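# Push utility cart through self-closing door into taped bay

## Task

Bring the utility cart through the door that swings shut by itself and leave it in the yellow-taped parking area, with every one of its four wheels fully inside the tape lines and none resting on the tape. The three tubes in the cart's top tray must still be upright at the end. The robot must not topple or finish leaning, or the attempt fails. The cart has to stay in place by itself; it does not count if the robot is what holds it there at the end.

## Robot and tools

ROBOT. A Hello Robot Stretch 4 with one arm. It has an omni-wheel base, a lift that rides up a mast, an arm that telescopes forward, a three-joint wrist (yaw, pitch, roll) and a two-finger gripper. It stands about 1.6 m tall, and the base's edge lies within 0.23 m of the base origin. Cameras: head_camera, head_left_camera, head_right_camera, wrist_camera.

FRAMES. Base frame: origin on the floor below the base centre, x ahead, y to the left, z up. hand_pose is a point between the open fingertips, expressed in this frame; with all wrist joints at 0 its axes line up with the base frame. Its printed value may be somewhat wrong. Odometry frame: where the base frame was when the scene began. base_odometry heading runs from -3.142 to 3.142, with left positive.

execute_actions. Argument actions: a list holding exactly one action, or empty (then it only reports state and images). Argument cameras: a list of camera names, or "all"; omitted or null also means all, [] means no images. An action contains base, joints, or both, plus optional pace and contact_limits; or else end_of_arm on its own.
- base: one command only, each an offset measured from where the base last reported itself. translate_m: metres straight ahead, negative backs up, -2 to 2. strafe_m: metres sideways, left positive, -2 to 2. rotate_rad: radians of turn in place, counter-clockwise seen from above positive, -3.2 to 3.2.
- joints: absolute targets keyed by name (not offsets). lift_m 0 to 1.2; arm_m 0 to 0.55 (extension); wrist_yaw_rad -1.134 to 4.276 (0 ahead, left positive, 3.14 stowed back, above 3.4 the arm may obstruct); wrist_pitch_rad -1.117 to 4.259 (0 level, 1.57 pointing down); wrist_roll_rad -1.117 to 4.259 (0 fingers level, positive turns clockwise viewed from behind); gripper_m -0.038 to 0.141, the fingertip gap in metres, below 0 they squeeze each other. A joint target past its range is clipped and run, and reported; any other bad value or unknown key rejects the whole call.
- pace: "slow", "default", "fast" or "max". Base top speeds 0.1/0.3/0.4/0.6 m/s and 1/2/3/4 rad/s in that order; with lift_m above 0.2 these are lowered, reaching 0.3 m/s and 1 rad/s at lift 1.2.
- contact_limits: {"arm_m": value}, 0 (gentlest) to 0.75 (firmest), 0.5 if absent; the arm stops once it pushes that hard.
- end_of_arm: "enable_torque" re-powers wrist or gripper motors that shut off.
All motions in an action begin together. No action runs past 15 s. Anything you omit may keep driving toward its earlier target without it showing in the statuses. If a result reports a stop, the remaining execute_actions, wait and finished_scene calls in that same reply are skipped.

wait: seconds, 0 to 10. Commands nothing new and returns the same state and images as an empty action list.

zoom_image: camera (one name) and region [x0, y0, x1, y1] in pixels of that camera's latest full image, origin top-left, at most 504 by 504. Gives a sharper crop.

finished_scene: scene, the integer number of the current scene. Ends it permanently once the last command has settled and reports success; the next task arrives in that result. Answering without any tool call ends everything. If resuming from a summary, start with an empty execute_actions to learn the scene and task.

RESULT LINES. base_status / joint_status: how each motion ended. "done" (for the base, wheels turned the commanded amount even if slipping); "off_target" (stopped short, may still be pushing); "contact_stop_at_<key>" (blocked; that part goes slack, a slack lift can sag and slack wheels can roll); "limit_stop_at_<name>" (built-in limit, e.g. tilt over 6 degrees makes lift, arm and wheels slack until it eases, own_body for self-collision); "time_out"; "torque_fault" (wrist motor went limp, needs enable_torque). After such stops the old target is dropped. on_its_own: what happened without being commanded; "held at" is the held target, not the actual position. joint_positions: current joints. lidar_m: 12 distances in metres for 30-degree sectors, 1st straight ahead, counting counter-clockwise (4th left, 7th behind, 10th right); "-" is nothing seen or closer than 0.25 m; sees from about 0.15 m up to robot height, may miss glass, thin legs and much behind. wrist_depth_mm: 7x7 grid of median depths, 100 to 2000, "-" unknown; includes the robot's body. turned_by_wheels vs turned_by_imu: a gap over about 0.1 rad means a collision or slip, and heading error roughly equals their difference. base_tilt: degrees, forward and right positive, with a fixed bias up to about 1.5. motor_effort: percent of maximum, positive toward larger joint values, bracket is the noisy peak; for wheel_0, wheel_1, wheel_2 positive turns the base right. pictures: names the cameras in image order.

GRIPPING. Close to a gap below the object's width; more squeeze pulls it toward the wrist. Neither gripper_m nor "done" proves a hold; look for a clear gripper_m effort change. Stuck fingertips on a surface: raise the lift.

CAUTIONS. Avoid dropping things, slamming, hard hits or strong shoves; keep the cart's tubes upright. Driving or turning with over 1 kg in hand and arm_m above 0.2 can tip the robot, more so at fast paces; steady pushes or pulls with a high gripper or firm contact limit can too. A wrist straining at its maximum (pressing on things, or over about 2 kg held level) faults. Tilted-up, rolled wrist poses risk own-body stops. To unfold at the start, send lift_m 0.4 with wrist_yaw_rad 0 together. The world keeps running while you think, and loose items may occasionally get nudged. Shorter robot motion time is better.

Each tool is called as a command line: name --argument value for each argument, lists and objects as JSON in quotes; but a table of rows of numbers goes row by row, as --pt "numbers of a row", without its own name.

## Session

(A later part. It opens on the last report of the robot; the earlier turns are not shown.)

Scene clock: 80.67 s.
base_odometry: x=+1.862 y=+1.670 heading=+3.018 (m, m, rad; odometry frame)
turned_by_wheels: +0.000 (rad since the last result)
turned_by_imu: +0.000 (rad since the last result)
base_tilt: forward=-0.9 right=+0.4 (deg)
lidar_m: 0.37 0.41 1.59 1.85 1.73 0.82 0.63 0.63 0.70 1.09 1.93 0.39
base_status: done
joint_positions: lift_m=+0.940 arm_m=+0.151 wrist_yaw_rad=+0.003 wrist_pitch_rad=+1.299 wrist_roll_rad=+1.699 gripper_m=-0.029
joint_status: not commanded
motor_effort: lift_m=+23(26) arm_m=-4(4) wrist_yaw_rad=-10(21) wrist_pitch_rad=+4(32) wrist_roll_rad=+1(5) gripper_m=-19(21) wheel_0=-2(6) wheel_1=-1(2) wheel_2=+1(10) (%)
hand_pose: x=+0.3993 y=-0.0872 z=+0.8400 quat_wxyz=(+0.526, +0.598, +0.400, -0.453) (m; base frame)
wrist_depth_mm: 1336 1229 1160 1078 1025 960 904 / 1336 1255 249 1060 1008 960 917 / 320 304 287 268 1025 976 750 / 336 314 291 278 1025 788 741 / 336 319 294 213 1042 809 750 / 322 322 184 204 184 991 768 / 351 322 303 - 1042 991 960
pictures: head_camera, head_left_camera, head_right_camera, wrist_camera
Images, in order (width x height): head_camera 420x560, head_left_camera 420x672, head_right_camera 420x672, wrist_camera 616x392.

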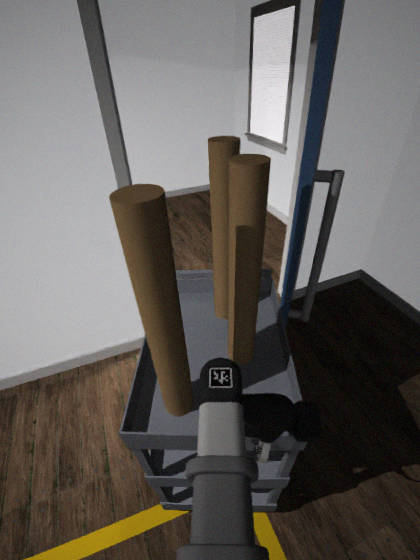

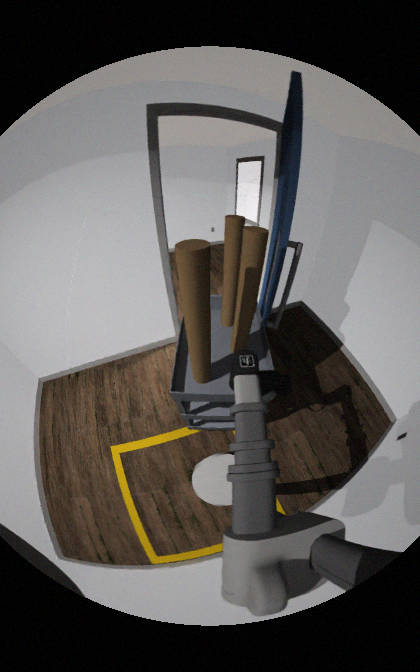

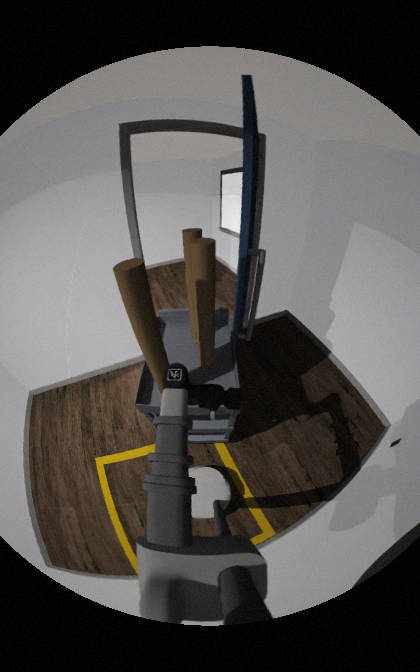

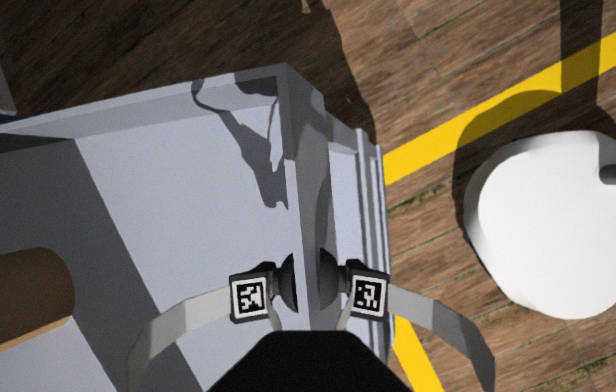

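execute_actions --actions '[{"base":{"translate_m":-0.3},"joints":{"arm_m":0.07},"pace":"slow"}]' --cameras '[]'

execute_actions --actions '[{"base":{"strafe_m":0.25},"joints":{"wrist_roll_rad":1.9},"pace":"slow"}]' --cameras '["head_camera"]'

execute_actions --actions '[{"base":{"rotate_rad":-0.35},"joints":{"wrist_roll_rad":1.7},"pace":"slow"}]' --cameras '["head_camera"]'

execute_actions --actions '[{"base":{"strafe_m":0.25},"joints":{"wrist_roll_rad":1.9},"pace":"slow"}]'

Scene clock: 90.87 s.
base_odometry: x=+2.160 y=+1.633 heading=+3.018 (m, m, rad; odometry frame)
turned_by_wheels: +0.000 (rad since the last result)
turned_by_imu: -0.002 (rad since the last result)
base_tilt: forward=-0.8 right=+0.3 (deg)
lidar_m: 0.29 0.29 1.89 1.70 1.00 0.47 0.37 0.36 0.40 0.61 2.04 0.32
base_status: done
joint_positions: lift_m=+0.940 arm_m=+0.071 wrist_yaw_rad=+0.003 wrist_pitch_rad=+1.299 wrist_roll_rad=+1.699 gripper_m=-0.029
joint_status: all done
motor_effort: lift_m=+22(23) arm_m=-6(9) wrist_yaw_rad=-11(17) wrist_pitch_rad=+2(21) wrist_roll_rad=+2(3) gripper_m=-18(23) wheel_0=-4(5) wheel_1=-2(1) wheel_2=+2(13) (%)
hand_pose: x=+0.3195 y=-0.0872 z=+0.8400 quat_wxyz=(+0.527, +0.597, +0.400, -0.453) (m; base frame)
wrist_depth_mm: 1336 1229 1160 1078 1008 946 917 / 1336 1281 246 1060 1008 976 917 / 310 301 286 277 1025 960 750 / 338 315 293 273 1025 778 750 / 338 319 294 232 917 788 750 / 319 322 184 204 183 798 768 / 343 324 304 - 1042 991 960
pictures: none
No camera images: the call's "cameras" was empty. Leave "cameras" out to get every camera's image.

Scene clock: 94.50 s.
base_odometry: x=+2.129 y=+1.385 heading=+3.018 (m, m, rad; odometry frame)
turned_by_wheels: +0.000 (rad since the last result)
turned_by_imu: -0.002 (rad since the last result)
base_tilt: forward=-1.0 right=+0.3 (deg)
lidar_m: 0.31 0.39 1.79 1.48 1.28 0.59 0.46 0.45 0.50 0.77 2.27 0.29
base_status: done
joint_positions: lift_m=+0.940 arm_m=+0.071 wrist_yaw_rad=-0.003 wrist_pitch_rad=+1.305 wrist_roll_rad=+1.901 gripper_m=-0.030
joint_status: all done
motor_effort: lift_m=+20(22) arm_m=-3(6) wrist_yaw_rad=+6(12) wrist_pitch_rad=-15(21) wrist_roll_rad=-2(12) gripper_m=-12(18) wheel_0=-3(9) wheel_1=+2(7) wheel_2=-4(4) (%)
hand_pose: x=+0.3170 y=-0.0876 z=+0.8398 quat_wxyz=(+0.461, +0.647, +0.352, -0.495) (m; base frame)
wrist_depth_mm: 1281 1205 1118 1060 991 946 891 / 315 293 248 225 1008 960 904 / 322 303 283 267 1008 768 741 / 325 307 287 272 1025 778 750 / 325 315 293 220 1042 809 768 / 345 322 184 204 185 1025 976 / 353 327 306 - 1078 1008 991
pictures: head_camera
Images, in order (width x height): head_camera 420x560.

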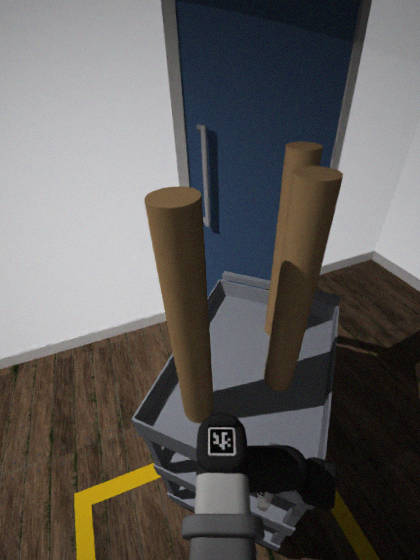

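Scene clock: 95.97 s.
base_odometry: x=+2.129 y=+1.385 heading=+2.668 (m, m, rad; odometry frame)
turned_by_wheels: -0.349 (rad since the last result)
turned_by_imu: -0.347 (rad since the last result)
base_tilt: forward=-0.9 right=+0.4 (deg)
lidar_m: 0.26 0.28 1.62 1.65 1.46 0.89 0.54 0.45 0.44 0.57 1.03 0.32
base_status: done
joint_positions: lift_m=+0.940 arm_m=+0.071 wrist_yaw_rad=+0.004 wrist_pitch_rad=+1.303 wrist_roll_rad=+1.698 gripper_m=-0.030
joint_status: all done
motor_effort: lift_m=+20(20) arm_m=-3(4) wrist_yaw_rad=-13(26) wrist_pitch_rad=-8(20) wrist_roll_rad=+4(8) gripper_m=-18(15) wheel_0=+3(8) wheel_1=+1(5) wheel_2=+3(6) (%)
hand_pose: x=+0.3182 y=-0.0871 z=+0.8399 quat_wxyz=(+0.526, +0.596, +0.402, -0.454) (m; base frame)
wrist_depth_mm: 1308 1229 1160 1078 1008 946 904 / 1366 1229 1138 1078 1008 960 904 / 1336 278 283 277 1025 960 831 / 332 312 291 278 1025 788 741 / 343 317 296 221 854 788 750 / 332 322 185 204 183 798 768 / 303 320 304 - 597 991 960
pictures: head_camera
Images, in order (width x height): head_camera 420x560.

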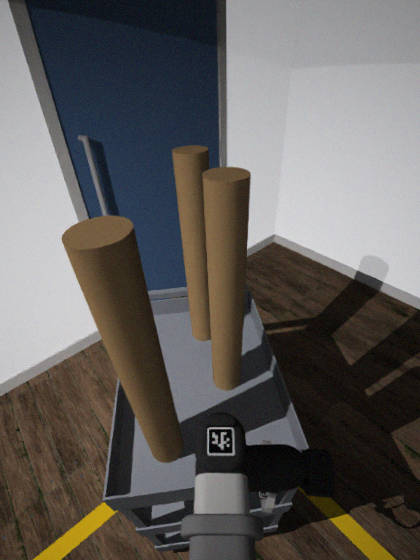

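Scene clock: 99.60 s.
base_odometry: x=+2.015 y=+1.162 heading=+2.668 (m, m, rad; odometry frame)
turned_by_wheels: +0.000 (rad since the last result)
turned_by_imu: -0.002 (rad since the last result)
base_tilt: forward=-0.8 right=+0.2 (deg)
lidar_m: 0.30 0.35 1.46 1.45 1.28 1.22 0.72 0.62 0.62 0.75 1.36 0.30
base_status: done
joint_positions: lift_m=+0.940 arm_m=+0.071 wrist_yaw_rad=-0.002 wrist_pitch_rad=+1.306 wrist_roll_rad=+1.899 gripper_m=-0.030
joint_status: all done
motor_effort: lift_m=+19(20) arm_m=-3(3) wrist_yaw_rad=+3(13) wrist_pitch_rad=-16(19) wrist_roll_rad=+2(12) gripper_m=-17(22) wheel_0=-1(9) wheel_1=+1(6) wheel_2=-1(1) (%)
hand_pose: x=+0.3170 y=-0.0875 z=+0.8398 quat_wxyz=(+0.462, +0.646, +0.353, -0.494) (m; base frame)
wrist_depth_mm: 1281 1205 1118 1060 1008 931 904 / 1308 1182 250 268 1008 960 904 / 322 301 283 272 1025 768 741 / 330 310 289 273 917 778 750 / 329 315 294 225 1042 798 768 / 338 322 182 204 185 1008 976 / 355 329 307 - 1078 1025 991
pictures: head_camera, head_left_camera, head_right_camera, wrist_camera
Images, in order (width x height): head_camera 420x560, head_left_camera 420x672, head_right_camera 420x672, wrist_camera 616x392.

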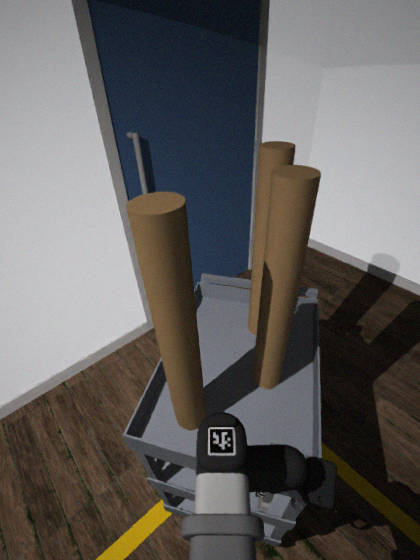

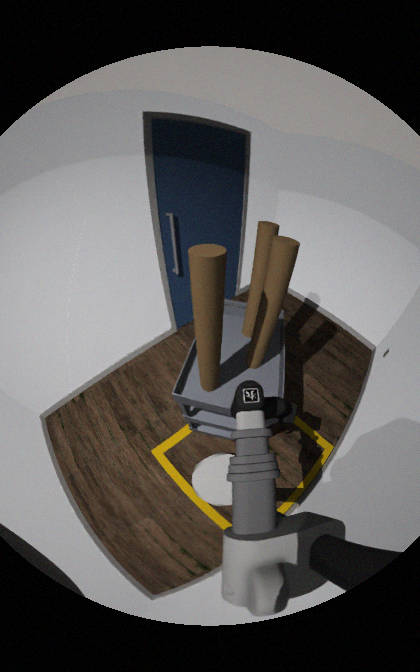

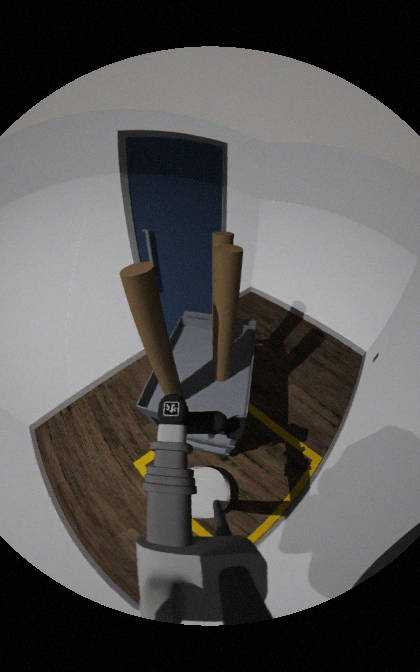

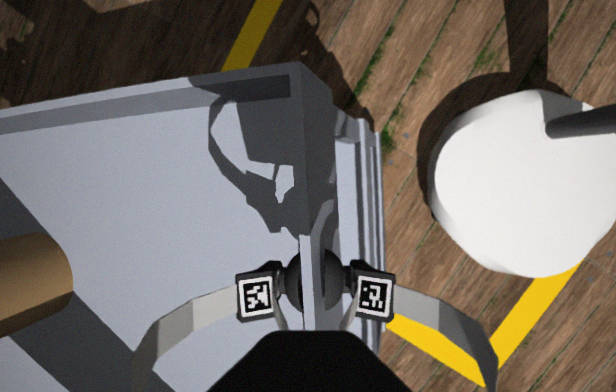

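execute_actions --actions '[{"base":{"translate_m":-0.47},"pace":"slow"}]' --cameras '[]'

execute_actions --actions '[{"base":{"rotate_rad":-0.3},"joints":{"wrist_roll_rad":1.7},"pace":"slow"}]' --cameras '[]'

execute_actions --actions '[{"base":{"strafe_m":0.3},"joints":{"wrist_roll_rad":1.9},"pace":"slow"}]'

Scene clock: 109.80 s.
base_odometry: x=+2.433 y=+0.948 heading=+2.668 (m, m, rad; odometry frame)
turned_by_wheels: +0.000 (rad since the last result)
turned_by_imu: +0.000 (rad since the last result)
base_tilt: forward=-0.8 right=+0.4 (deg)
lidar_m: 0.31 0.35 1.80 1.09 0.96 0.55 0.34 0.26 0.28 0.35 0.66 0.30
base_status: done
joint_positions: lift_m=+0.940 arm_m=+0.071 wrist_yaw_rad=+0.004 wrist_pitch_rad=+1.298 wrist_roll_rad=+1.899 gripper_m=-0.030
joint_status: not commanded
motor_effort: lift_m=+20(21) arm_m=-3(3) wrist_yaw_rad=-13(21) wrist_pitch_rad=+5(27) wrist_roll_rad=+3(4) gripper_m=-20(20) wheel_0=+1(6) wheel_1=-2(4) wheel_2=+5(15) (%)
hand_pose: x=+0.3195 y=-0.0871 z=+0.8402 quat_wxyz=(+0.465, +0.647, +0.353, -0.491) (m; base frame)
wrist_depth_mm: 1281 1205 1118 1060 991 931 768 / 1308 1182 249 267 1008 946 831 / 324 304 283 271 1008 768 732 / 332 309 289 276 904 778 750 / 330 319 296 215 1042 820 759 / 342 325 185 204 183 1008 976 / 359 329 309 - 1078 1025 976
pictures: none
No camera images: the call's "cameras" was empty. Leave "cameras" out to get every camera's image.

Scene clock: 111.17 s.
base_odometry: x=+2.433 y=+0.948 heading=+2.369 (m, m, rad; odometry frame)
turned_by_wheels: -0.299 (rad since the last result)
turned_by_imu: -0.298 (rad since the last result)
base_tilt: forward=-0.9 right=+0.4 (deg)
lidar_m: 0.26 0.25 0.35 1.36 1.01 0.94 0.42 0.28 0.27 0.29 0.41 0.31
base_status: done
joint_positions: lift_m=+0.940 arm_m=+0.071 wrist_yaw_rad=+0.002 wrist_pitch_rad=+1.304 wrist_roll_rad=+1.698 gripper_m=-0.030
joint_status: all done
motor_effort: lift_m=+20(21) arm_m=-3(3) wrist_yaw_rad=-8(16) wrist_pitch_rad=-10(14) wrist_roll_rad=+6(4) gripper_m=-16(15) wheel_0=+5(7) wheel_1=+2(3) wheel_2=+2(6) (%)
hand_pose: x=+0.3178 y=-0.0872 z=+0.8399 quat_wxyz=(+0.526, +0.596, +0.401, -0.455) (m; base frame)
wrist_depth_mm: 1336 1229 1160 1078 931 691 574 / 1336 1255 1160 1078 1025 946 759 / 1336 265 282 286 1025 946 759 / 327 310 291 273 1008 788 741 / 342 319 294 225 854 788 750 / 340 322 184 204 183 798 768 / 304 320 304 - 591 991 960
pictures: none
No camera images: the call's "cameras" was empty. Leave "cameras" out to get every camera's image.

Scene clock: 115.33 s.
base_odometry: x=+2.224 y=+0.733 heading=+2.369 (m, m, rad; odometry frame)
turned_by_wheels: +0.000 (rad since the last result)
turned_by_imu: -0.002 (rad since the last result)
base_tilt: forward=-0.7 right=+0.3 (deg)
lidar_m: 0.31 0.35 1.55 1.13 0.83 0.78 0.78 0.57 0.53 0.56 0.77 0.29
base_status: done
joint_positions: lift_m=+0.940 arm_m=+0.071 wrist_yaw_rad=-0.002 wrist_pitch_rad=+1.305 wrist_roll_rad=+1.899 gripper_m=-0.030
joint_status: all done
motor_effort: lift_m=+18(20) arm_m=-3(3) wrist_yaw_rad=+3(9) wrist_pitch_rad=-15(20) wrist_roll_rad=+4(12) gripper_m=-15(21) wheel_0=-2(7) wheel_1=+2(6) wheel_2=-2(4) (%)
hand_pose: x=+0.3170 y=-0.0876 z=+0.8399 quat_wxyz=(+0.462, +0.646, +0.353, -0.494) (m; base frame)
wrist_depth_mm: 1281 1205 1138 1060 1008 946 904 / 1308 279 252 267 1025 960 917 / 324 304 283 270 1008 778 741 / 332 309 289 273 1025 788 750 / 330 317 294 223 1042 798 759 / 340 322 183 205 184 1008 976 / 353 329 307 - 1078 1025 976
pictures: head_camera, head_left_camera, head_right_camera, wrist_camera
Images, in order (width x height): head_camera 420x560, head_left_camera 420x672, head_right_camera 420x672, wrist_camera 616x392.

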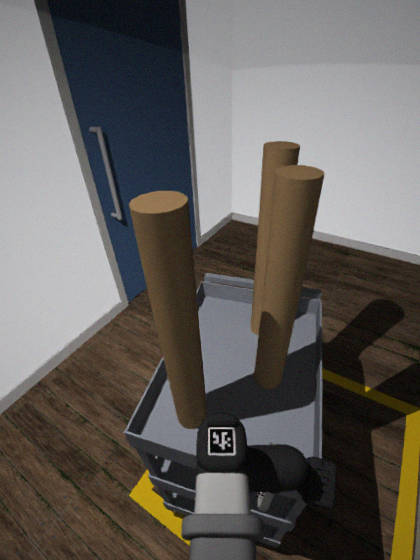

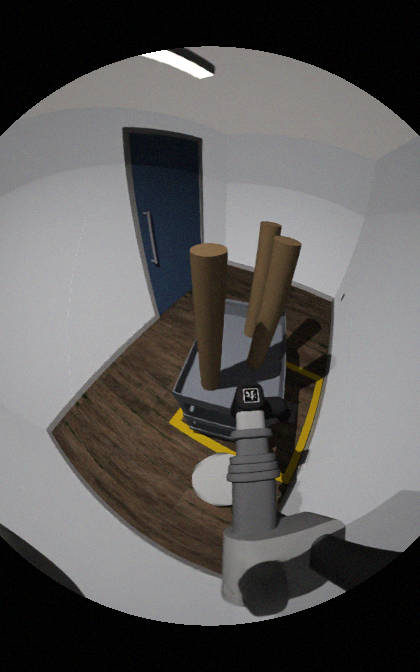

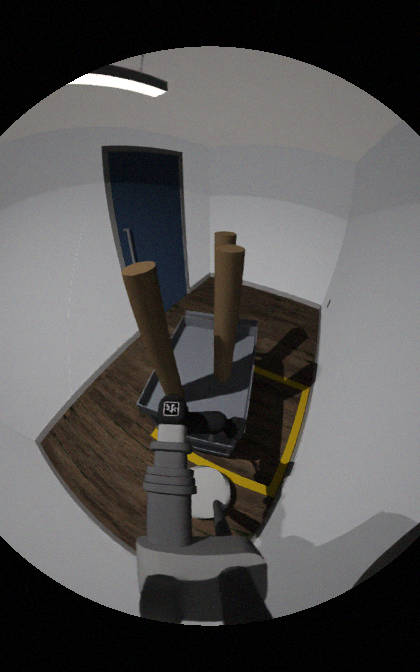

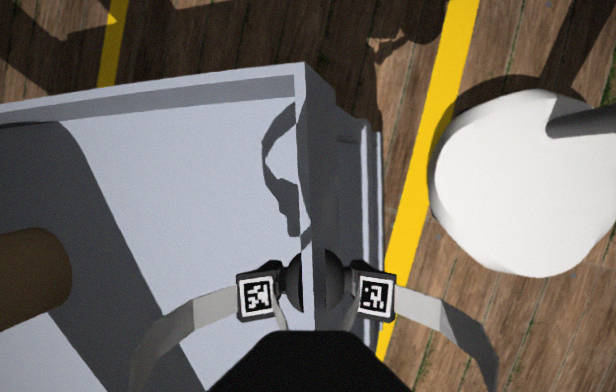

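execute_actions --actions '[{"joints":{"gripper_m":0.06,"wrist_roll_rad":1.8}}]' --cameras '[]'

execute_actions --actions '[{"joints":{"lift_m":1.03}}]' --cameras '[]'

execute_actions --actions '[{"base":{"translate_m":-0.2},"joints":{"arm_m":0,"wrist_pitch_rad":1.6}}]' --cameras '[]'

execute_actions --actions '[{"base":{"rotate_rad":1.05}}]' --cameras '[]'

execute_actions --actions '[{"base":{"translate_m":1.0}}]' --cameras '[]'

execute_actions --actions '[{"base":{"strafe_m":-0.85}}]'

Scene clock: 124.17 s.
base_odometry: x=+2.224 y=+0.733 heading=+2.369 (m, m, rad; odometry frame)
turned_by_wheels: +0.000 (rad since the last result)
turned_by_imu: -0.002 (rad since the last result)
base_tilt: forward=-0.9 right=+0.4 (deg)
lidar_m: 0.31 0.36 1.54 1.15 0.84 0.79 0.77 0.55 0.53 0.56 0.78 0.31
base_status: not commanded
joint_positions: lift_m=+0.940 arm_m=+0.071 wrist_yaw_rad=-0.001 wrist_pitch_rad=+1.301 wrist_roll_rad=+1.801 gripper_m=+0.060
joint_status: all done
motor_effort: lift_m=+17(17) arm_m=-3(3) wrist_yaw_rad=+1(8) wrist_pitch_rad=-3(15) wrist_roll_rad=-2(6) gripper_m=-5(16) wheel_0=-1(2) wheel_1=+2(2) wheel_2=-2(2) (%)
hand_pose: x=+0.3183 y=-0.0875 z=+0.8403 quat_wxyz=(+0.494, +0.624, +0.376, -0.475) (m; base frame)
wrist_depth_mm: 1308 1205 1138 1078 991 946 904 / 322 294 252 208 1025 960 904 / 329 306 286 270 1008 778 741 / 330 312 290 273 891 788 741 / 322 317 293 278 1025 798 750 / 347 324 197 220 535 1008 960 / 353 330 306 - 1060 1008 976
pictures: none
No camera images: the call's "cameras" was empty. Leave "cameras" out to get every camera's image.

Scene clock: 125.53 s.
base_odometry: x=+2.224 y=+0.733 heading=+2.369 (m, m, rad; odometry frame)
turned_by_wheels: +0.000 (rad since the last result)
turned_by_imu: +0.000 (rad since the last result)
base_tilt: forward=-0.9 right=+0.3 (deg)
lidar_m: 0.30 0.36 1.54 1.15 0.84 0.81 0.78 0.55 0.52 0.55 0.80 0.30
base_status: not commanded
joint_positions: lift_m=+1.030 arm_m=+0.071 wrist_yaw_rad=-0.001 wrist_pitch_rad=+1.301 wrist_roll_rad=+1.801 gripper_m=+0.060
joint_status: all done
motor_effort: lift_m=+21(21) arm_m=-3(3) wrist_yaw_rad=+0(0) wrist_pitch_rad=-2(3) wrist_roll_rad=-2(1) gripper_m=-2(5) wheel_0=-1(1) wheel_1=+2(2) wheel_2=-1(2) (%)
hand_pose: x=+0.3184 y=-0.0875 z=+0.9300 quat_wxyz=(+0.494, +0.624, +0.376, -0.475) (m; base frame)
wrist_depth_mm: 1397 1336 1255 1160 1078 1042 991 / 1397 1308 1229 1160 1118 1042 1008 / 445 413 384 364 1098 866 831 / 364 413 389 366 991 866 820 / 322 418 394 373 991 878 842 / 469 433 197 373 699 1098 1042 / 477 445 410 - 1182 1098 1060
pictures: none
No camera images: the call's "cameras" was empty. Leave "cameras" out to get every camera's image.

Scene clock: 127.60 s.
base_odometry: x=+2.367 y=+0.594 heading=+2.369 (m, m, rad; odometry frame)
turned_by_wheels: +0.000 (rad since the last result)
turned_by_imu: -0.001 (rad since the last result)
base_tilt: forward=-0.8 right=+0.3 (deg)
lidar_m: 0.48 0.57 1.66 0.90 0.66 0.64 0.63 0.45 0.41 0.46 0.64 0.48
base_status: done
joint_positions: lift_m=+1.030 arm_m=+0.002 wrist_yaw_rad=+0.000 wrist_pitch_rad=+1.600 wrist_roll_rad=+1.800 gripper_m=+0.060
joint_status: all done
joint sent to its limit — the command would take arm_m past its lower limit, so that joint was sent only as far as its limit.
motor_effort: lift_m=+21(21) arm_m=-5(8) wrist_yaw_rad=-2(0) wrist_pitch_rad=+0(2) wrist_roll_rad=-2(2) gripper_m=-4(2) wheel_0=-1(6) wheel_1=-1(4) wheel_2=-2(6) (%)
hand_pose: x=+0.1649 y=-0.0874 z=+0.9197 quat_wxyz=(+0.433, +0.546, +0.446, -0.562) (m; base frame)
wrist_depth_mm: 1138 1138 1138 1025 854 715 634 / 1118 1138 1160 1160 1160 946 798 / 1118 1138 1138 1160 1160 1182 1060 / 615 960 1160 960 946 517 1078 / 676 991 1138 960 960 1182 1118 / 668 991 197 1182 960 1205 1078 / 676 683 1182 - 1182 1205 1025
pictures: none
No camera images: the call's "cameras" was empty. Leave "cameras" out to get every camera's image.

Scene clock: 129.57 s.
base_odometry: x=+2.367 y=+0.594 heading=-2.865 (m, m, rad; odometry frame)
turned_by_wheels: +1.050 (rad since the last result)
turned_by_imu: +1.044 (rad since the last result)
base_tilt: forward=-0.9 right=+0.3 (deg)
lidar_m: 1.65 0.89 0.66 0.63 0.62 0.45 0.44 0.47 0.64 0.49 0.49 0.58
base_status: done
joint_positions: lift_m=+1.030 arm_m=+0.002 wrist_yaw_rad=+0.000 wrist_pitch_rad=+1.600 wrist_roll_rad=+1.800 gripper_m=+0.060
joint_status: not commanded
motor_effort: lift_m=+20(21) arm_m=-5(5) wrist_yaw_rad=-2(2) wrist_pitch_rad=+1(0) wrist_roll_rad=-2(3) gripper_m=-2(3) wheel_0=-1(7) wheel_1=-1(4) wheel_2=-1(8) (%)
hand_pose: x=+0.1649 y=-0.0874 z=+0.9197 quat_wxyz=(+0.433, +0.546, +0.446, -0.562) (m; base frame)
wrist_depth_mm: 640 661 991 1138 1160 1042 778 / 1138 991 1008 1160 1160 1078 798 / 1138 1138 1160 1160 1160 1160 809 / 1160 1160 1160 946 946 521 336 / 1138 1138 1160 960 946 1182 904 / 1138 1160 198 1182 960 1205 946 / 1160 1160 1182 - 1182 1205 1008
pictures: none
No camera images: the call's "cameras" was empty. Leave "cameras" out to get every camera's image.

Scene clock: 134.40 s.
base_odometry: x=+1.405 y=+0.320 heading=-2.865 (m, m, rad; odometry frame)
turned_by_wheels: +0.000 (rad since the last result)
turned_by_imu: -0.003 (rad since the last result)
base_tilt: forward=-0.9 right=+0.4 (deg)
lidar_m: 0.65 0.67 0.62 0.61 0.64 0.92 1.44 0.62 0.67 2.45 0.94 0.68
base_status: done
joint_positions: lift_m=+1.030 arm_m=+0.002 wrist_yaw_rad=+0.000 wrist_pitch_rad=+1.600 wrist_roll_rad=+1.800 gripper_m=+0.060
joint_status: not commanded
motor_effort: lift_m=+20(21) arm_m=-5(5) wrist_yaw_rad=-2(2) wrist_pitch_rad=+1(1) wrist_roll_rad=-1(1) gripper_m=-4(2) wheel_0=+0(5) wheel_1=+1(4) wheel_2=+1(6) (%)
hand_pose: x=+0.1649 y=-0.0874 z=+0.9197 quat_wxyz=(+0.433, +0.546, +0.446, -0.562) (m; base frame)
wrist_depth_mm: 866 1138 1138 1160 1160 1160 1160 / 831 1138 1138 1160 1160 1205 1182 / 809 1138 1138 1182 1182 1205 1205 / 778 1138 1160 946 960 517 1182 / 741 1078 1160 960 960 1182 1182 / 699 991 197 1182 946 1205 1205 / 683 820 1160 - 1182 1205 1205
pictures: none
No camera images: the call's "cameras" was empty. Leave "cameras" out to get every camera's image.

Scene clock: 138.57 s.
base_odometry: x=+1.173 y=+1.138 heading=-2.865 (m, m, rad; odometry frame)
turned_by_wheels: +0.000 (rad since the last result)
turned_by_imu: -0.001 (rad since the last result)
base_tilt: forward=-0.9 right=+0.4 (deg)
lidar_m: 0.63 0.65 0.94 1.45 1.54 0.43 0.37 0.36 2.07 2.27 0.80 0.67
base_status: done
joint_positions: lift_m=+1.030 arm_m=+0.002 wrist_yaw_rad=+0.000 wrist_pitch_rad=+1.600 wrist_roll_rad=+1.800 gripper_m=+0.060
joint_status: not commanded
motor_effort: lift_m=+20(20) arm_m=-5(5) wrist_yaw_rad=-1(1) wrist_pitch_rad=+1(1) wrist_roll_rad=-1(1) gripper_m=+1(4) wheel_0=+0(8) wheel_1=+0(7) wheel_2=+0(4) (%)
hand_pose: x=+0.1649 y=-0.0874 z=+0.9197 quat_wxyz=(+0.433, +0.546, +0.446, -0.562) (m; base frame)
wrist_depth_mm: 854 1138 1138 1160 1160 1160 1182 / 809 1138 1138 1160 1182 1160 1182 / 798 1160 1138 1160 1160 1182 759 / 759 1118 1160 946 960 517 336 / 723 1060 1160 946 960 1182 1025 / 691 960 198 1182 960 1182 1042 / 661 809 1182 - 1182 1205 1205
pictures: head_camera, head_left_camera, head_right_camera, wrist_camera
Images, in order (width x height): head_camera 420x560, head_left_camera 420x672, head_right_camera 420x672, wrist_camera 616x392.

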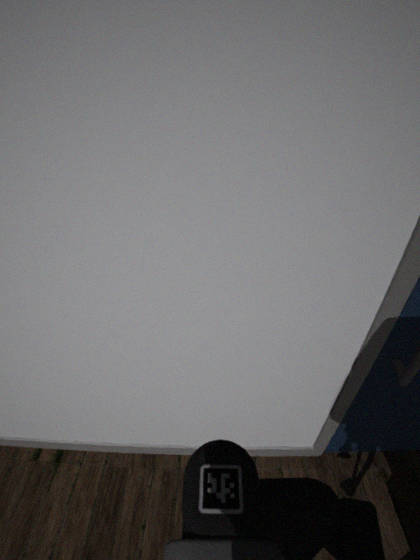

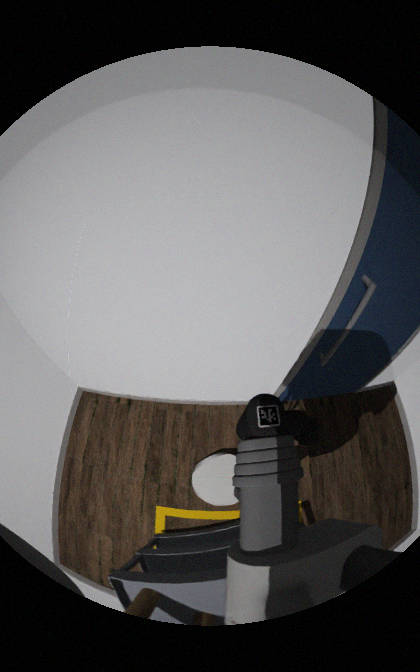

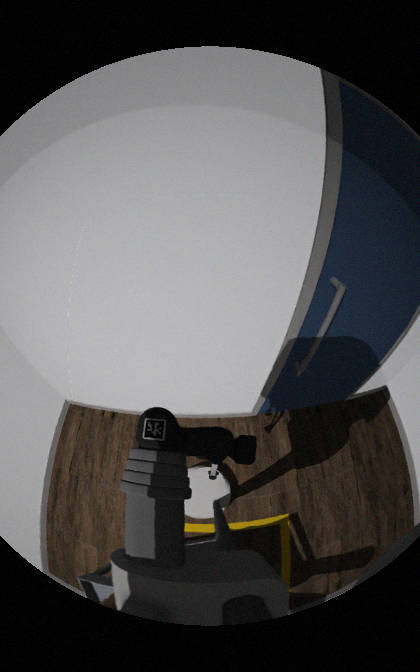

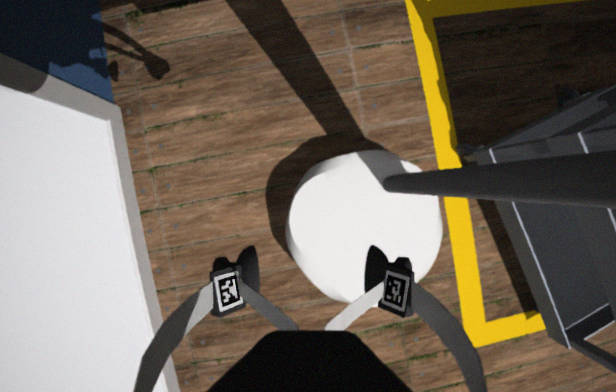

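execute_actions --actions '[{"base":{"rotate_rad":1.9},"joints":{"wrist_roll_rad":-1}}]' --cameras '[]'

execute_actions --actions '[{"base":{"strafe_m":0.24},"pace":"slow"}]' --cameras '[]'

execute_actions --actions '[{"base":{"strafe_m":-0.15},"joints":{"arm_m":0.45}}]'

Scene clock: 146.53 s.
base_odometry: x=+1.173 y=+1.138 heading=-0.965 (m, m, rad; odometry frame)
turned_by_wheels: +1.900 (rad since the last result)
turned_by_imu: +1.889 (rad since the last result)
base_tilt: forward=-0.9 right=+0.3 (deg)
lidar_m: 1.45 0.47 0.37 0.35 1.80 2.27 1.16 0.72 0.62 0.64 0.80 1.45
base_status: done
joint_positions: lift_m=+1.030 arm_m=+0.002 wrist_yaw_rad=+0.000 wrist_pitch_rad=+1.600 wrist_roll_rad=-0.999 gripper_m=+0.060
joint_status: all done
motor_effort: lift_m=+19(21) arm_m=-5(5) wrist_yaw_rad=-2(2) wrist_pitch_rad=+1(1) wrist_roll_rad=-2(5) gripper_m=-3(5) wheel_0=-1(5) wheel_1=+1(6) wheel_2=-2(7) (%)
hand_pose: x=+0.1649 y=-0.0874 z=+0.9197 quat_wxyz=(+0.612, -0.334, +0.630, +0.344) (m; base frame)
wrist_depth_mm: 1182 683 991 1138 1118 1118 1098 / 1182 1182 1160 1160 1138 1118 1098 / 1205 1205 960 1160 1160 1118 1118 / 1229 1182 976 946 1160 1138 1138 / 1229 1205 960 976 1160 1160 1138 / 1255 1229 197 1182 1182 1160 1160 / 1255 332 1205 - 1182 1118 1078
pictures: none
No camera images: the call's "cameras" was empty. Leave "cameras" out to get every camera's image.

Scene clock: 150.07 s.
base_odometry: x=+1.370 y=+1.274 heading=-0.965 (m, m, rad; odometry frame)
turned_by_wheels: +0.000 (rad since the last result)
turned_by_imu: -0.002 (rad since the last result)
base_tilt: forward=-0.9 right=+0.3 (deg)
lidar_m: 0.44 0.26 0.25 0.25 1.50 2.19 1.57 0.93 0.85 0.88 1.07 1.55
base_status: done
joint_positions: lift_m=+1.030 arm_m=+0.002 wrist_yaw_rad=+0.000 wrist_pitch_rad=+1.600 wrist_roll_rad=-0.999 gripper_m=+0.060
joint_status: not commanded
motor_effort: lift_m=+20(20) arm_m=-5(5) wrist_yaw_rad=-2(1) wrist_pitch_rad=+1(1) wrist_roll_rad=-2(1) gripper_m=-2(4) wheel_0=-9(12) wheel_1=+6(9) wheel_2=-1(2) (%)
hand_pose: x=+0.1649 y=-0.0874 z=+0.9197 quat_wxyz=(+0.612, -0.334, +0.630, +0.344) (m; base frame)
wrist_depth_mm: 330 500 668 668 741 1118 1098 / 1205 654 676 991 1138 1118 1118 / 1205 1182 960 1138 1118 1118 1118 / 1229 1182 960 960 1160 1138 1118 / 1229 1229 976 976 1160 1138 1138 / 1229 1229 197 1182 1160 1160 1160 / 1255 332 1229 - 1182 1160 1160
pictures: none
No camera images: the call's "cameras" was empty. Leave "cameras" out to get every camera's image.

Scene clock: 152.47 s.
base_odometry: x=+1.246 y=+1.189 heading=-0.965 (m, m, rad; odometry frame)
turned_by_wheels: +0.000 (rad since the last result)
turned_by_imu: +0.000 (rad since the last result)
base_tilt: forward=-0.8 right=+0.4 (deg)
lidar_m: 1.50 0.44 0.34 0.32 1.70 2.26 1.30 0.82 0.72 0.71 0.89 1.50
base_status: done
joint_positions: lift_m=+1.030 arm_m=+0.449 wrist_yaw_rad=+0.000 wrist_pitch_rad=+1.600 wrist_roll_rad=-1.000 gripper_m=+0.060
joint_status: all done
motor_effort: lift_m=+20(20) arm_m=+5(4) wrist_yaw_rad=-1(2) wrist_pitch_rad=+1(1) wrist_roll_rad=-1(1) gripper_m=-3(6) wheel_0=+0(7) wheel_1=+1(8) wheel_2=-1(5) (%)
hand_pose: x=+0.6117 y=-0.0874 z=+0.9197 quat_wxyz=(+0.612, -0.334, +0.629, +0.344) (m; base frame)
wrist_depth_mm: 683 683 946 1138 1118 1098 1098 / 699 691 1008 1160 1138 1118 1098 / 976 1042 1160 1160 1138 1138 1118 / 1205 1205 1182 1160 1160 1138 1118 / 1229 976 1098 1182 1138 1160 1118 / 1255 991 197 1182 1160 1160 1138 / 1255 1008 1205 - 1182 1182 1160
pictures: head_camera, head_left_camera, head_right_camera, wrist_camera
Images, in order (width x height): head_camera 420x560, head_left_camera 420x672, head_right_camera 420x672, wrist_camera 616x392.

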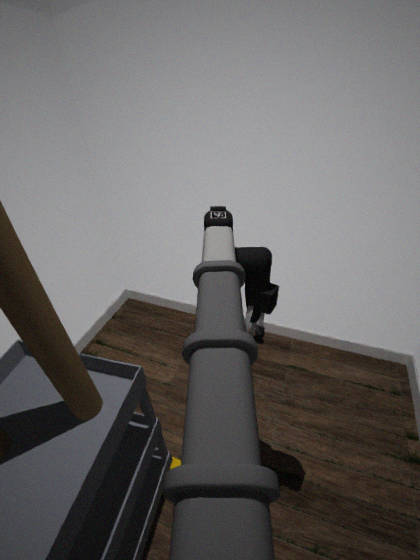

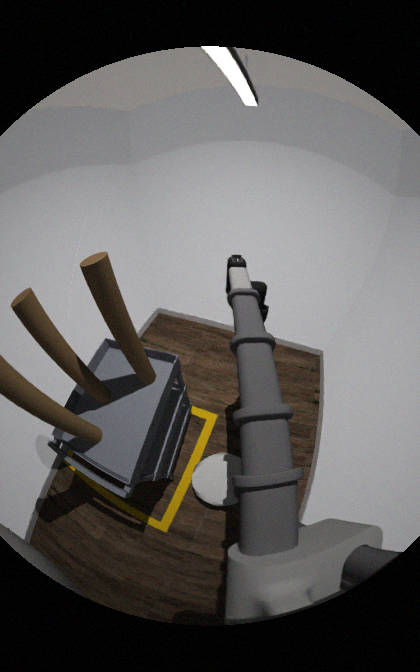

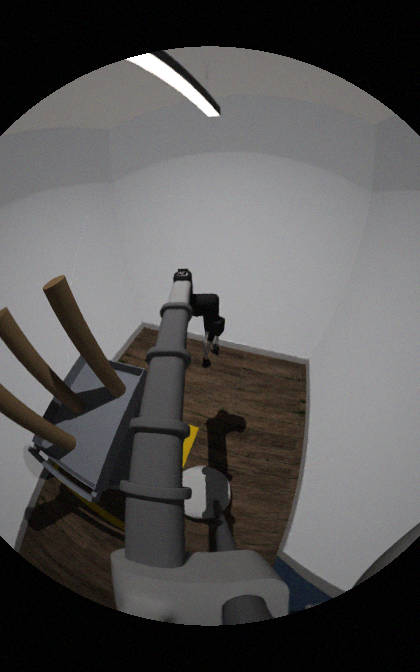

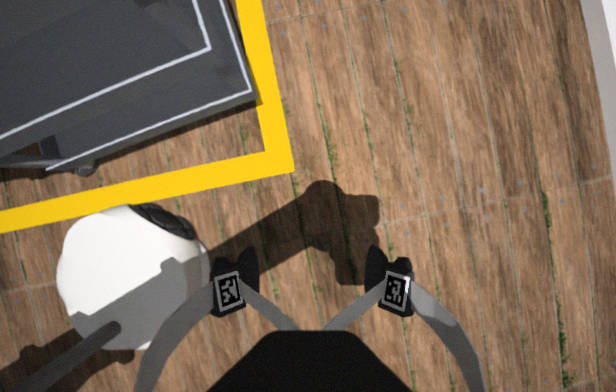

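execute_actions --actions '[{"base":{"translate_m":0.95},"joints":{"arm_m":0.01}}]' --cameras '[]'

execute_actions --actions '[{"base":{"rotate_rad":1.35}}]' --cameras '[]'

execute_actions --actions '[{"base":{"translate_m":0.35}}]' --cameras '["wrist_camera"]'

execute_actions --actions '[{"base":{"strafe_m":0.35},"pace":"slow"}]' --cameras '["wrist_camera"]'

execute_actions --actions '[{"base":{"strafe_m":-0.1}}]'

Scene clock: 163.53 s.
base_odometry: x=+1.787 y=+0.408 heading=-0.965 (m, m, rad; odometry frame)
turned_by_wheels: +0.000 (rad since the last result)
turned_by_imu: -0.004 (rad since the last result)
base_tilt: forward=-0.9 right=+0.3 (deg)
lidar_m: 0.59 0.75 1.03 1.02 0.48 0.44 1.89 1.17 1.04 1.05 0.65 0.59
base_status: done
joint_positions: lift_m=+1.030 arm_m=+0.011 wrist_yaw_rad=+0.000 wrist_pitch_rad=+1.600 wrist_roll_rad=-1.000 gripper_m=+0.060
joint_status: all done
motor_effort: lift_m=+19(20) arm_m=-5(4) wrist_yaw_rad=-2(1) wrist_pitch_rad=-1(1) wrist_roll_rad=+1(3) gripper_m=-1(1) wheel_0=+0(5) wheel_1=-1(6) wheel_2=+0(9) (%)
hand_pose: x=+0.1733 y=-0.0874 z=+0.9197 quat_wxyz=(+0.611, -0.334, +0.630, +0.344) (m; base frame)
wrist_depth_mm: 1182 1160 1160 1138 1118 820 585 / 1025 1182 1160 1138 1138 878 609 / 1060 1182 960 1138 1138 960 647 / 1042 1205 960 960 1160 1025 683 / 1229 1229 960 991 1160 1078 715 / 1255 1229 197 1182 1182 1078 741 / 1255 338 1205 - 1182 1042 798
pictures: none
No camera images: the call's "cameras" was empty. Leave "cameras" out to get every camera's image.

Scene clock: 165.70 s.
base_odometry: x=+1.787 y=+0.408 heading=+0.385 (m, m, rad; odometry frame)
turned_by_wheels: +1.350 (rad since the last result)
turned_by_imu: +1.342 (rad since the last result)
base_tilt: forward=-0.9 right=+0.4 (deg)
lidar_m: 1.04 0.58 0.42 0.60 1.38 1.07 1.06 0.77 0.61 0.59 0.66 1.00
base_status: done
joint_positions: lift_m=+1.030 arm_m=+0.011 wrist_yaw_rad=+0.000 wrist_pitch_rad=+1.600 wrist_roll_rad=-1.000 gripper_m=+0.060
joint_status: not commanded
motor_effort: lift_m=+20(20) arm_m=-5(5) wrist_yaw_rad=-1(1) wrist_pitch_rad=+0(0) wrist_roll_rad=-2(3) gripper_m=-5(3) wheel_0=-1(5) wheel_1=-1(8) wheel_2=-2(4) (%)
hand_pose: x=+0.1733 y=-0.0874 z=+0.9197 quat_wxyz=(+0.611, -0.334, +0.630, +0.344) (m; base frame)
wrist_depth_mm: 1182 1160 1160 1138 1118 1098 1078 / 1205 1182 1182 1138 1138 1118 1098 / 1205 1182 946 1138 1138 1118 1118 / 1205 1205 976 960 1160 1138 1118 / 1229 1229 960 991 1160 1138 1118 / 1255 1229 197 1205 1160 1160 1008 / 1255 340 1229 - 1098 891 831
pictures: none
No camera images: the call's "cameras" was empty. Leave "cameras" out to get every camera's image.

Scene clock: 168.33 s.
base_odometry: x=+2.112 y=+0.540 heading=+0.385 (m, m, rad; odometry frame)
turned_by_wheels: +0.000 (rad since the last result)
turned_by_imu: -0.002 (rad since the last result)
base_tilt: forward=-0.9 right=+0.4 (deg)
lidar_m: 0.69 0.75 0.41 0.38 0.41 1.44 1.41 0.82 0.65 0.63 0.69 0.71
base_status: done
joint_positions: lift_m=+1.030 arm_m=+0.011 wrist_yaw_rad=+0.000 wrist_pitch_rad=+1.600 wrist_roll_rad=-1.000 gripper_m=+0.060
joint_status: not commanded
motor_effort: lift_m=+20(20) arm_m=-5(5) wrist_yaw_rad=-1(2) wrist_pitch_rad=-1(0) wrist_roll_rad=-1(0) gripper_m=-6(2) wheel_0=+0(5) wheel_1=+0(6) wheel_2=+0(7) (%)
hand_pose: x=+0.1733 y=-0.0874 z=+0.9197 quat_wxyz=(+0.611, -0.334, +0.630, +0.344) (m; base frame)
wrist_depth_mm: 683 1008 1008 1138 1118 904 668 / 831 1008 1160 1138 1138 1025 732 / 1205 1205 960 1160 1138 1138 820 / 1205 1205 960 946 1160 1138 904 / 1255 1205 976 991 1160 1160 1042 / 1255 1229 197 1205 1182 1182 1042 / 1281 338 1229 - 1160 960 878
pictures: wrist_camera
Images, in order (width x height): wrist_camera 616x392.

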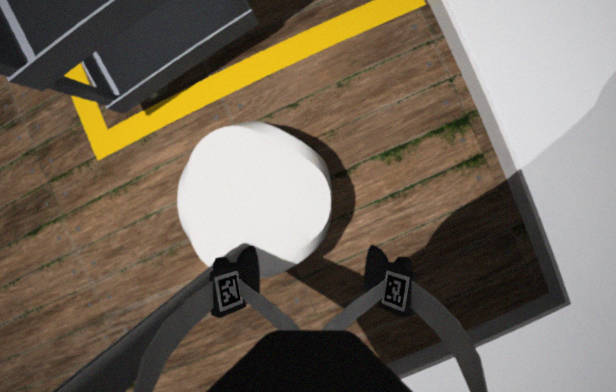

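Scene clock: 172.97 s.
base_odometry: x=+1.980 y=+0.864 heading=+0.385 (m, m, rad; odometry frame)
turned_by_wheels: +0.000 (rad since the last result)
turned_by_imu: -0.001 (rad since the last result)
base_tilt: forward=-0.9 right=+0.2 (deg)
lidar_m: 0.71 0.26 0.25 0.25 0.25 1.39 1.38 1.27 1.00 0.98 0.96 0.76
base_status: done
joint_positions: lift_m=+1.030 arm_m=+0.011 wrist_yaw_rad=+0.000 wrist_pitch_rad=+1.600 wrist_roll_rad=-1.000 gripper_m=+0.060
joint_status: not commanded
motor_effort: lift_m=+20(20) arm_m=-5(5) wrist_yaw_rad=-2(2) wrist_pitch_rad=-1(0) wrist_roll_rad=+1(1) gripper_m=-1(1) wheel_0=-3(8) wheel_1=+4(6) wheel_2=-1(2) (%)
hand_pose: x=+0.1733 y=-0.0874 z=+0.9198 quat_wxyz=(+0.611, -0.334, +0.630, +0.344) (m; base frame)
wrist_depth_mm: 325 683 676 1138 1138 1008 741 / 691 691 676 1138 1138 1098 798 / 683 891 946 1138 1160 1118 891 / 1229 1205 960 946 1160 1138 976 / 1229 1229 960 991 1160 1160 1060 / 1255 1229 197 1182 1182 1160 1138 / 1255 338 1229 - 1160 1160 1160
pictures: wrist_camera
Images, in order (width x height): wrist_camera 616x392.

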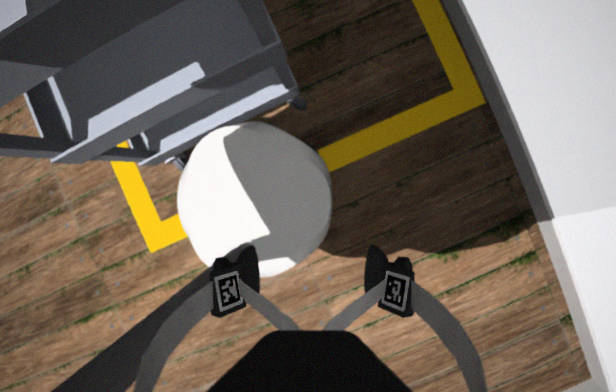

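Scene clock: 174.43 s.
base_odometry: x=+2.018 y=+0.771 heading=+0.385 (m, m, rad; odometry frame)
turned_by_wheels: +0.000 (rad since the last result)
turned_by_imu: -0.001 (rad since the last result)
base_tilt: forward=-0.9 right=+0.4 (deg)
lidar_m: 0.71 0.78 0.30 0.28 0.34 1.40 1.38 1.15 0.89 0.88 0.93 0.74
base_status: done
joint_positions: lift_m=+1.030 arm_m=+0.011 wrist_yaw_rad=+0.000 wrist_pitch_rad=+1.600 wrist_roll_rad=-1.000 gripper_m=+0.060
joint_status: not commanded
motor_effort: lift_m=+20(20) arm_m=-5(5) wrist_yaw_rad=-1(2) wrist_pitch_rad=+0(0) wrist_roll_rad=+1(2) gripper_m=+1(5) wheel_0=+0(9) wheel_1=+0(8) wheel_2=+0(0) (%)
hand_pose: x=+0.1733 y=-0.0874 z=+0.9198 quat_wxyz=(+0.611, -0.334, +0.630, +0.344) (m; base frame)
wrist_depth_mm: 691 683 691 1138 1118 976 715 / 699 1008 1008 1160 1138 1078 788 / 1205 1205 960 1160 1160 1138 866 / 1229 1205 960 946 1160 1138 946 / 1229 1229 976 991 1182 1160 1042 / 1255 1205 197 1182 1160 1160 1138 / 1255 338 1205 - 1182 1160 1160
pictures: head_camera, head_left_camera, head_right_camera, wrist_camera
Images, in order (width x height): head_camera 420x560, head_left_camera 420x672, head_right_camera 420x672, wrist_camera 616x392.

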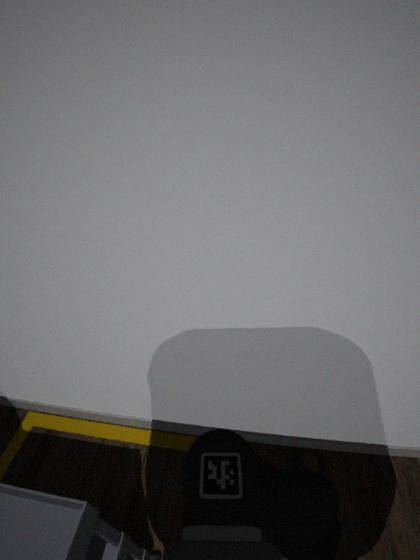

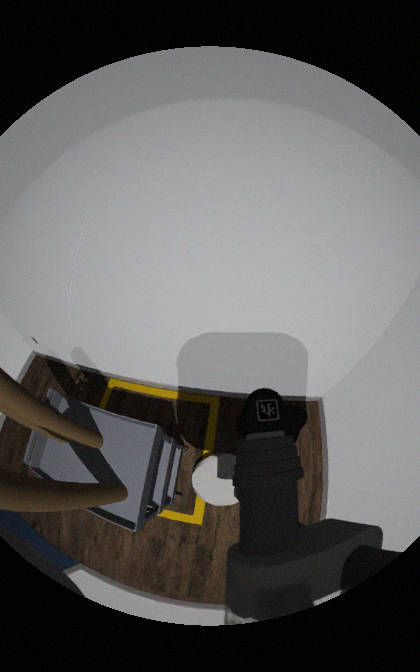

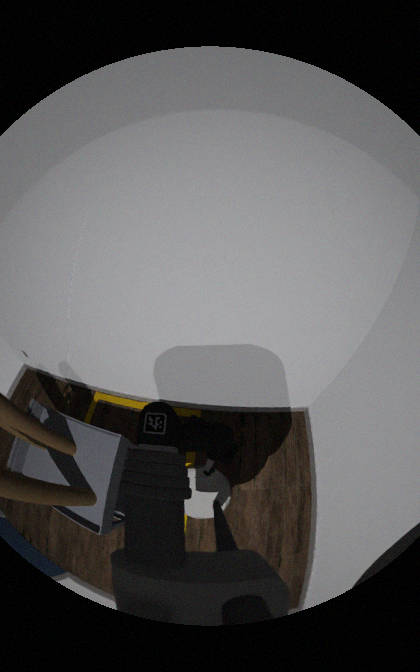

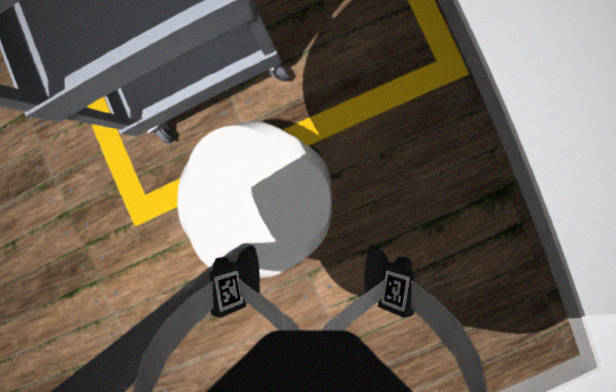

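finished_scene --scene 1

The scene is finished: the task was done.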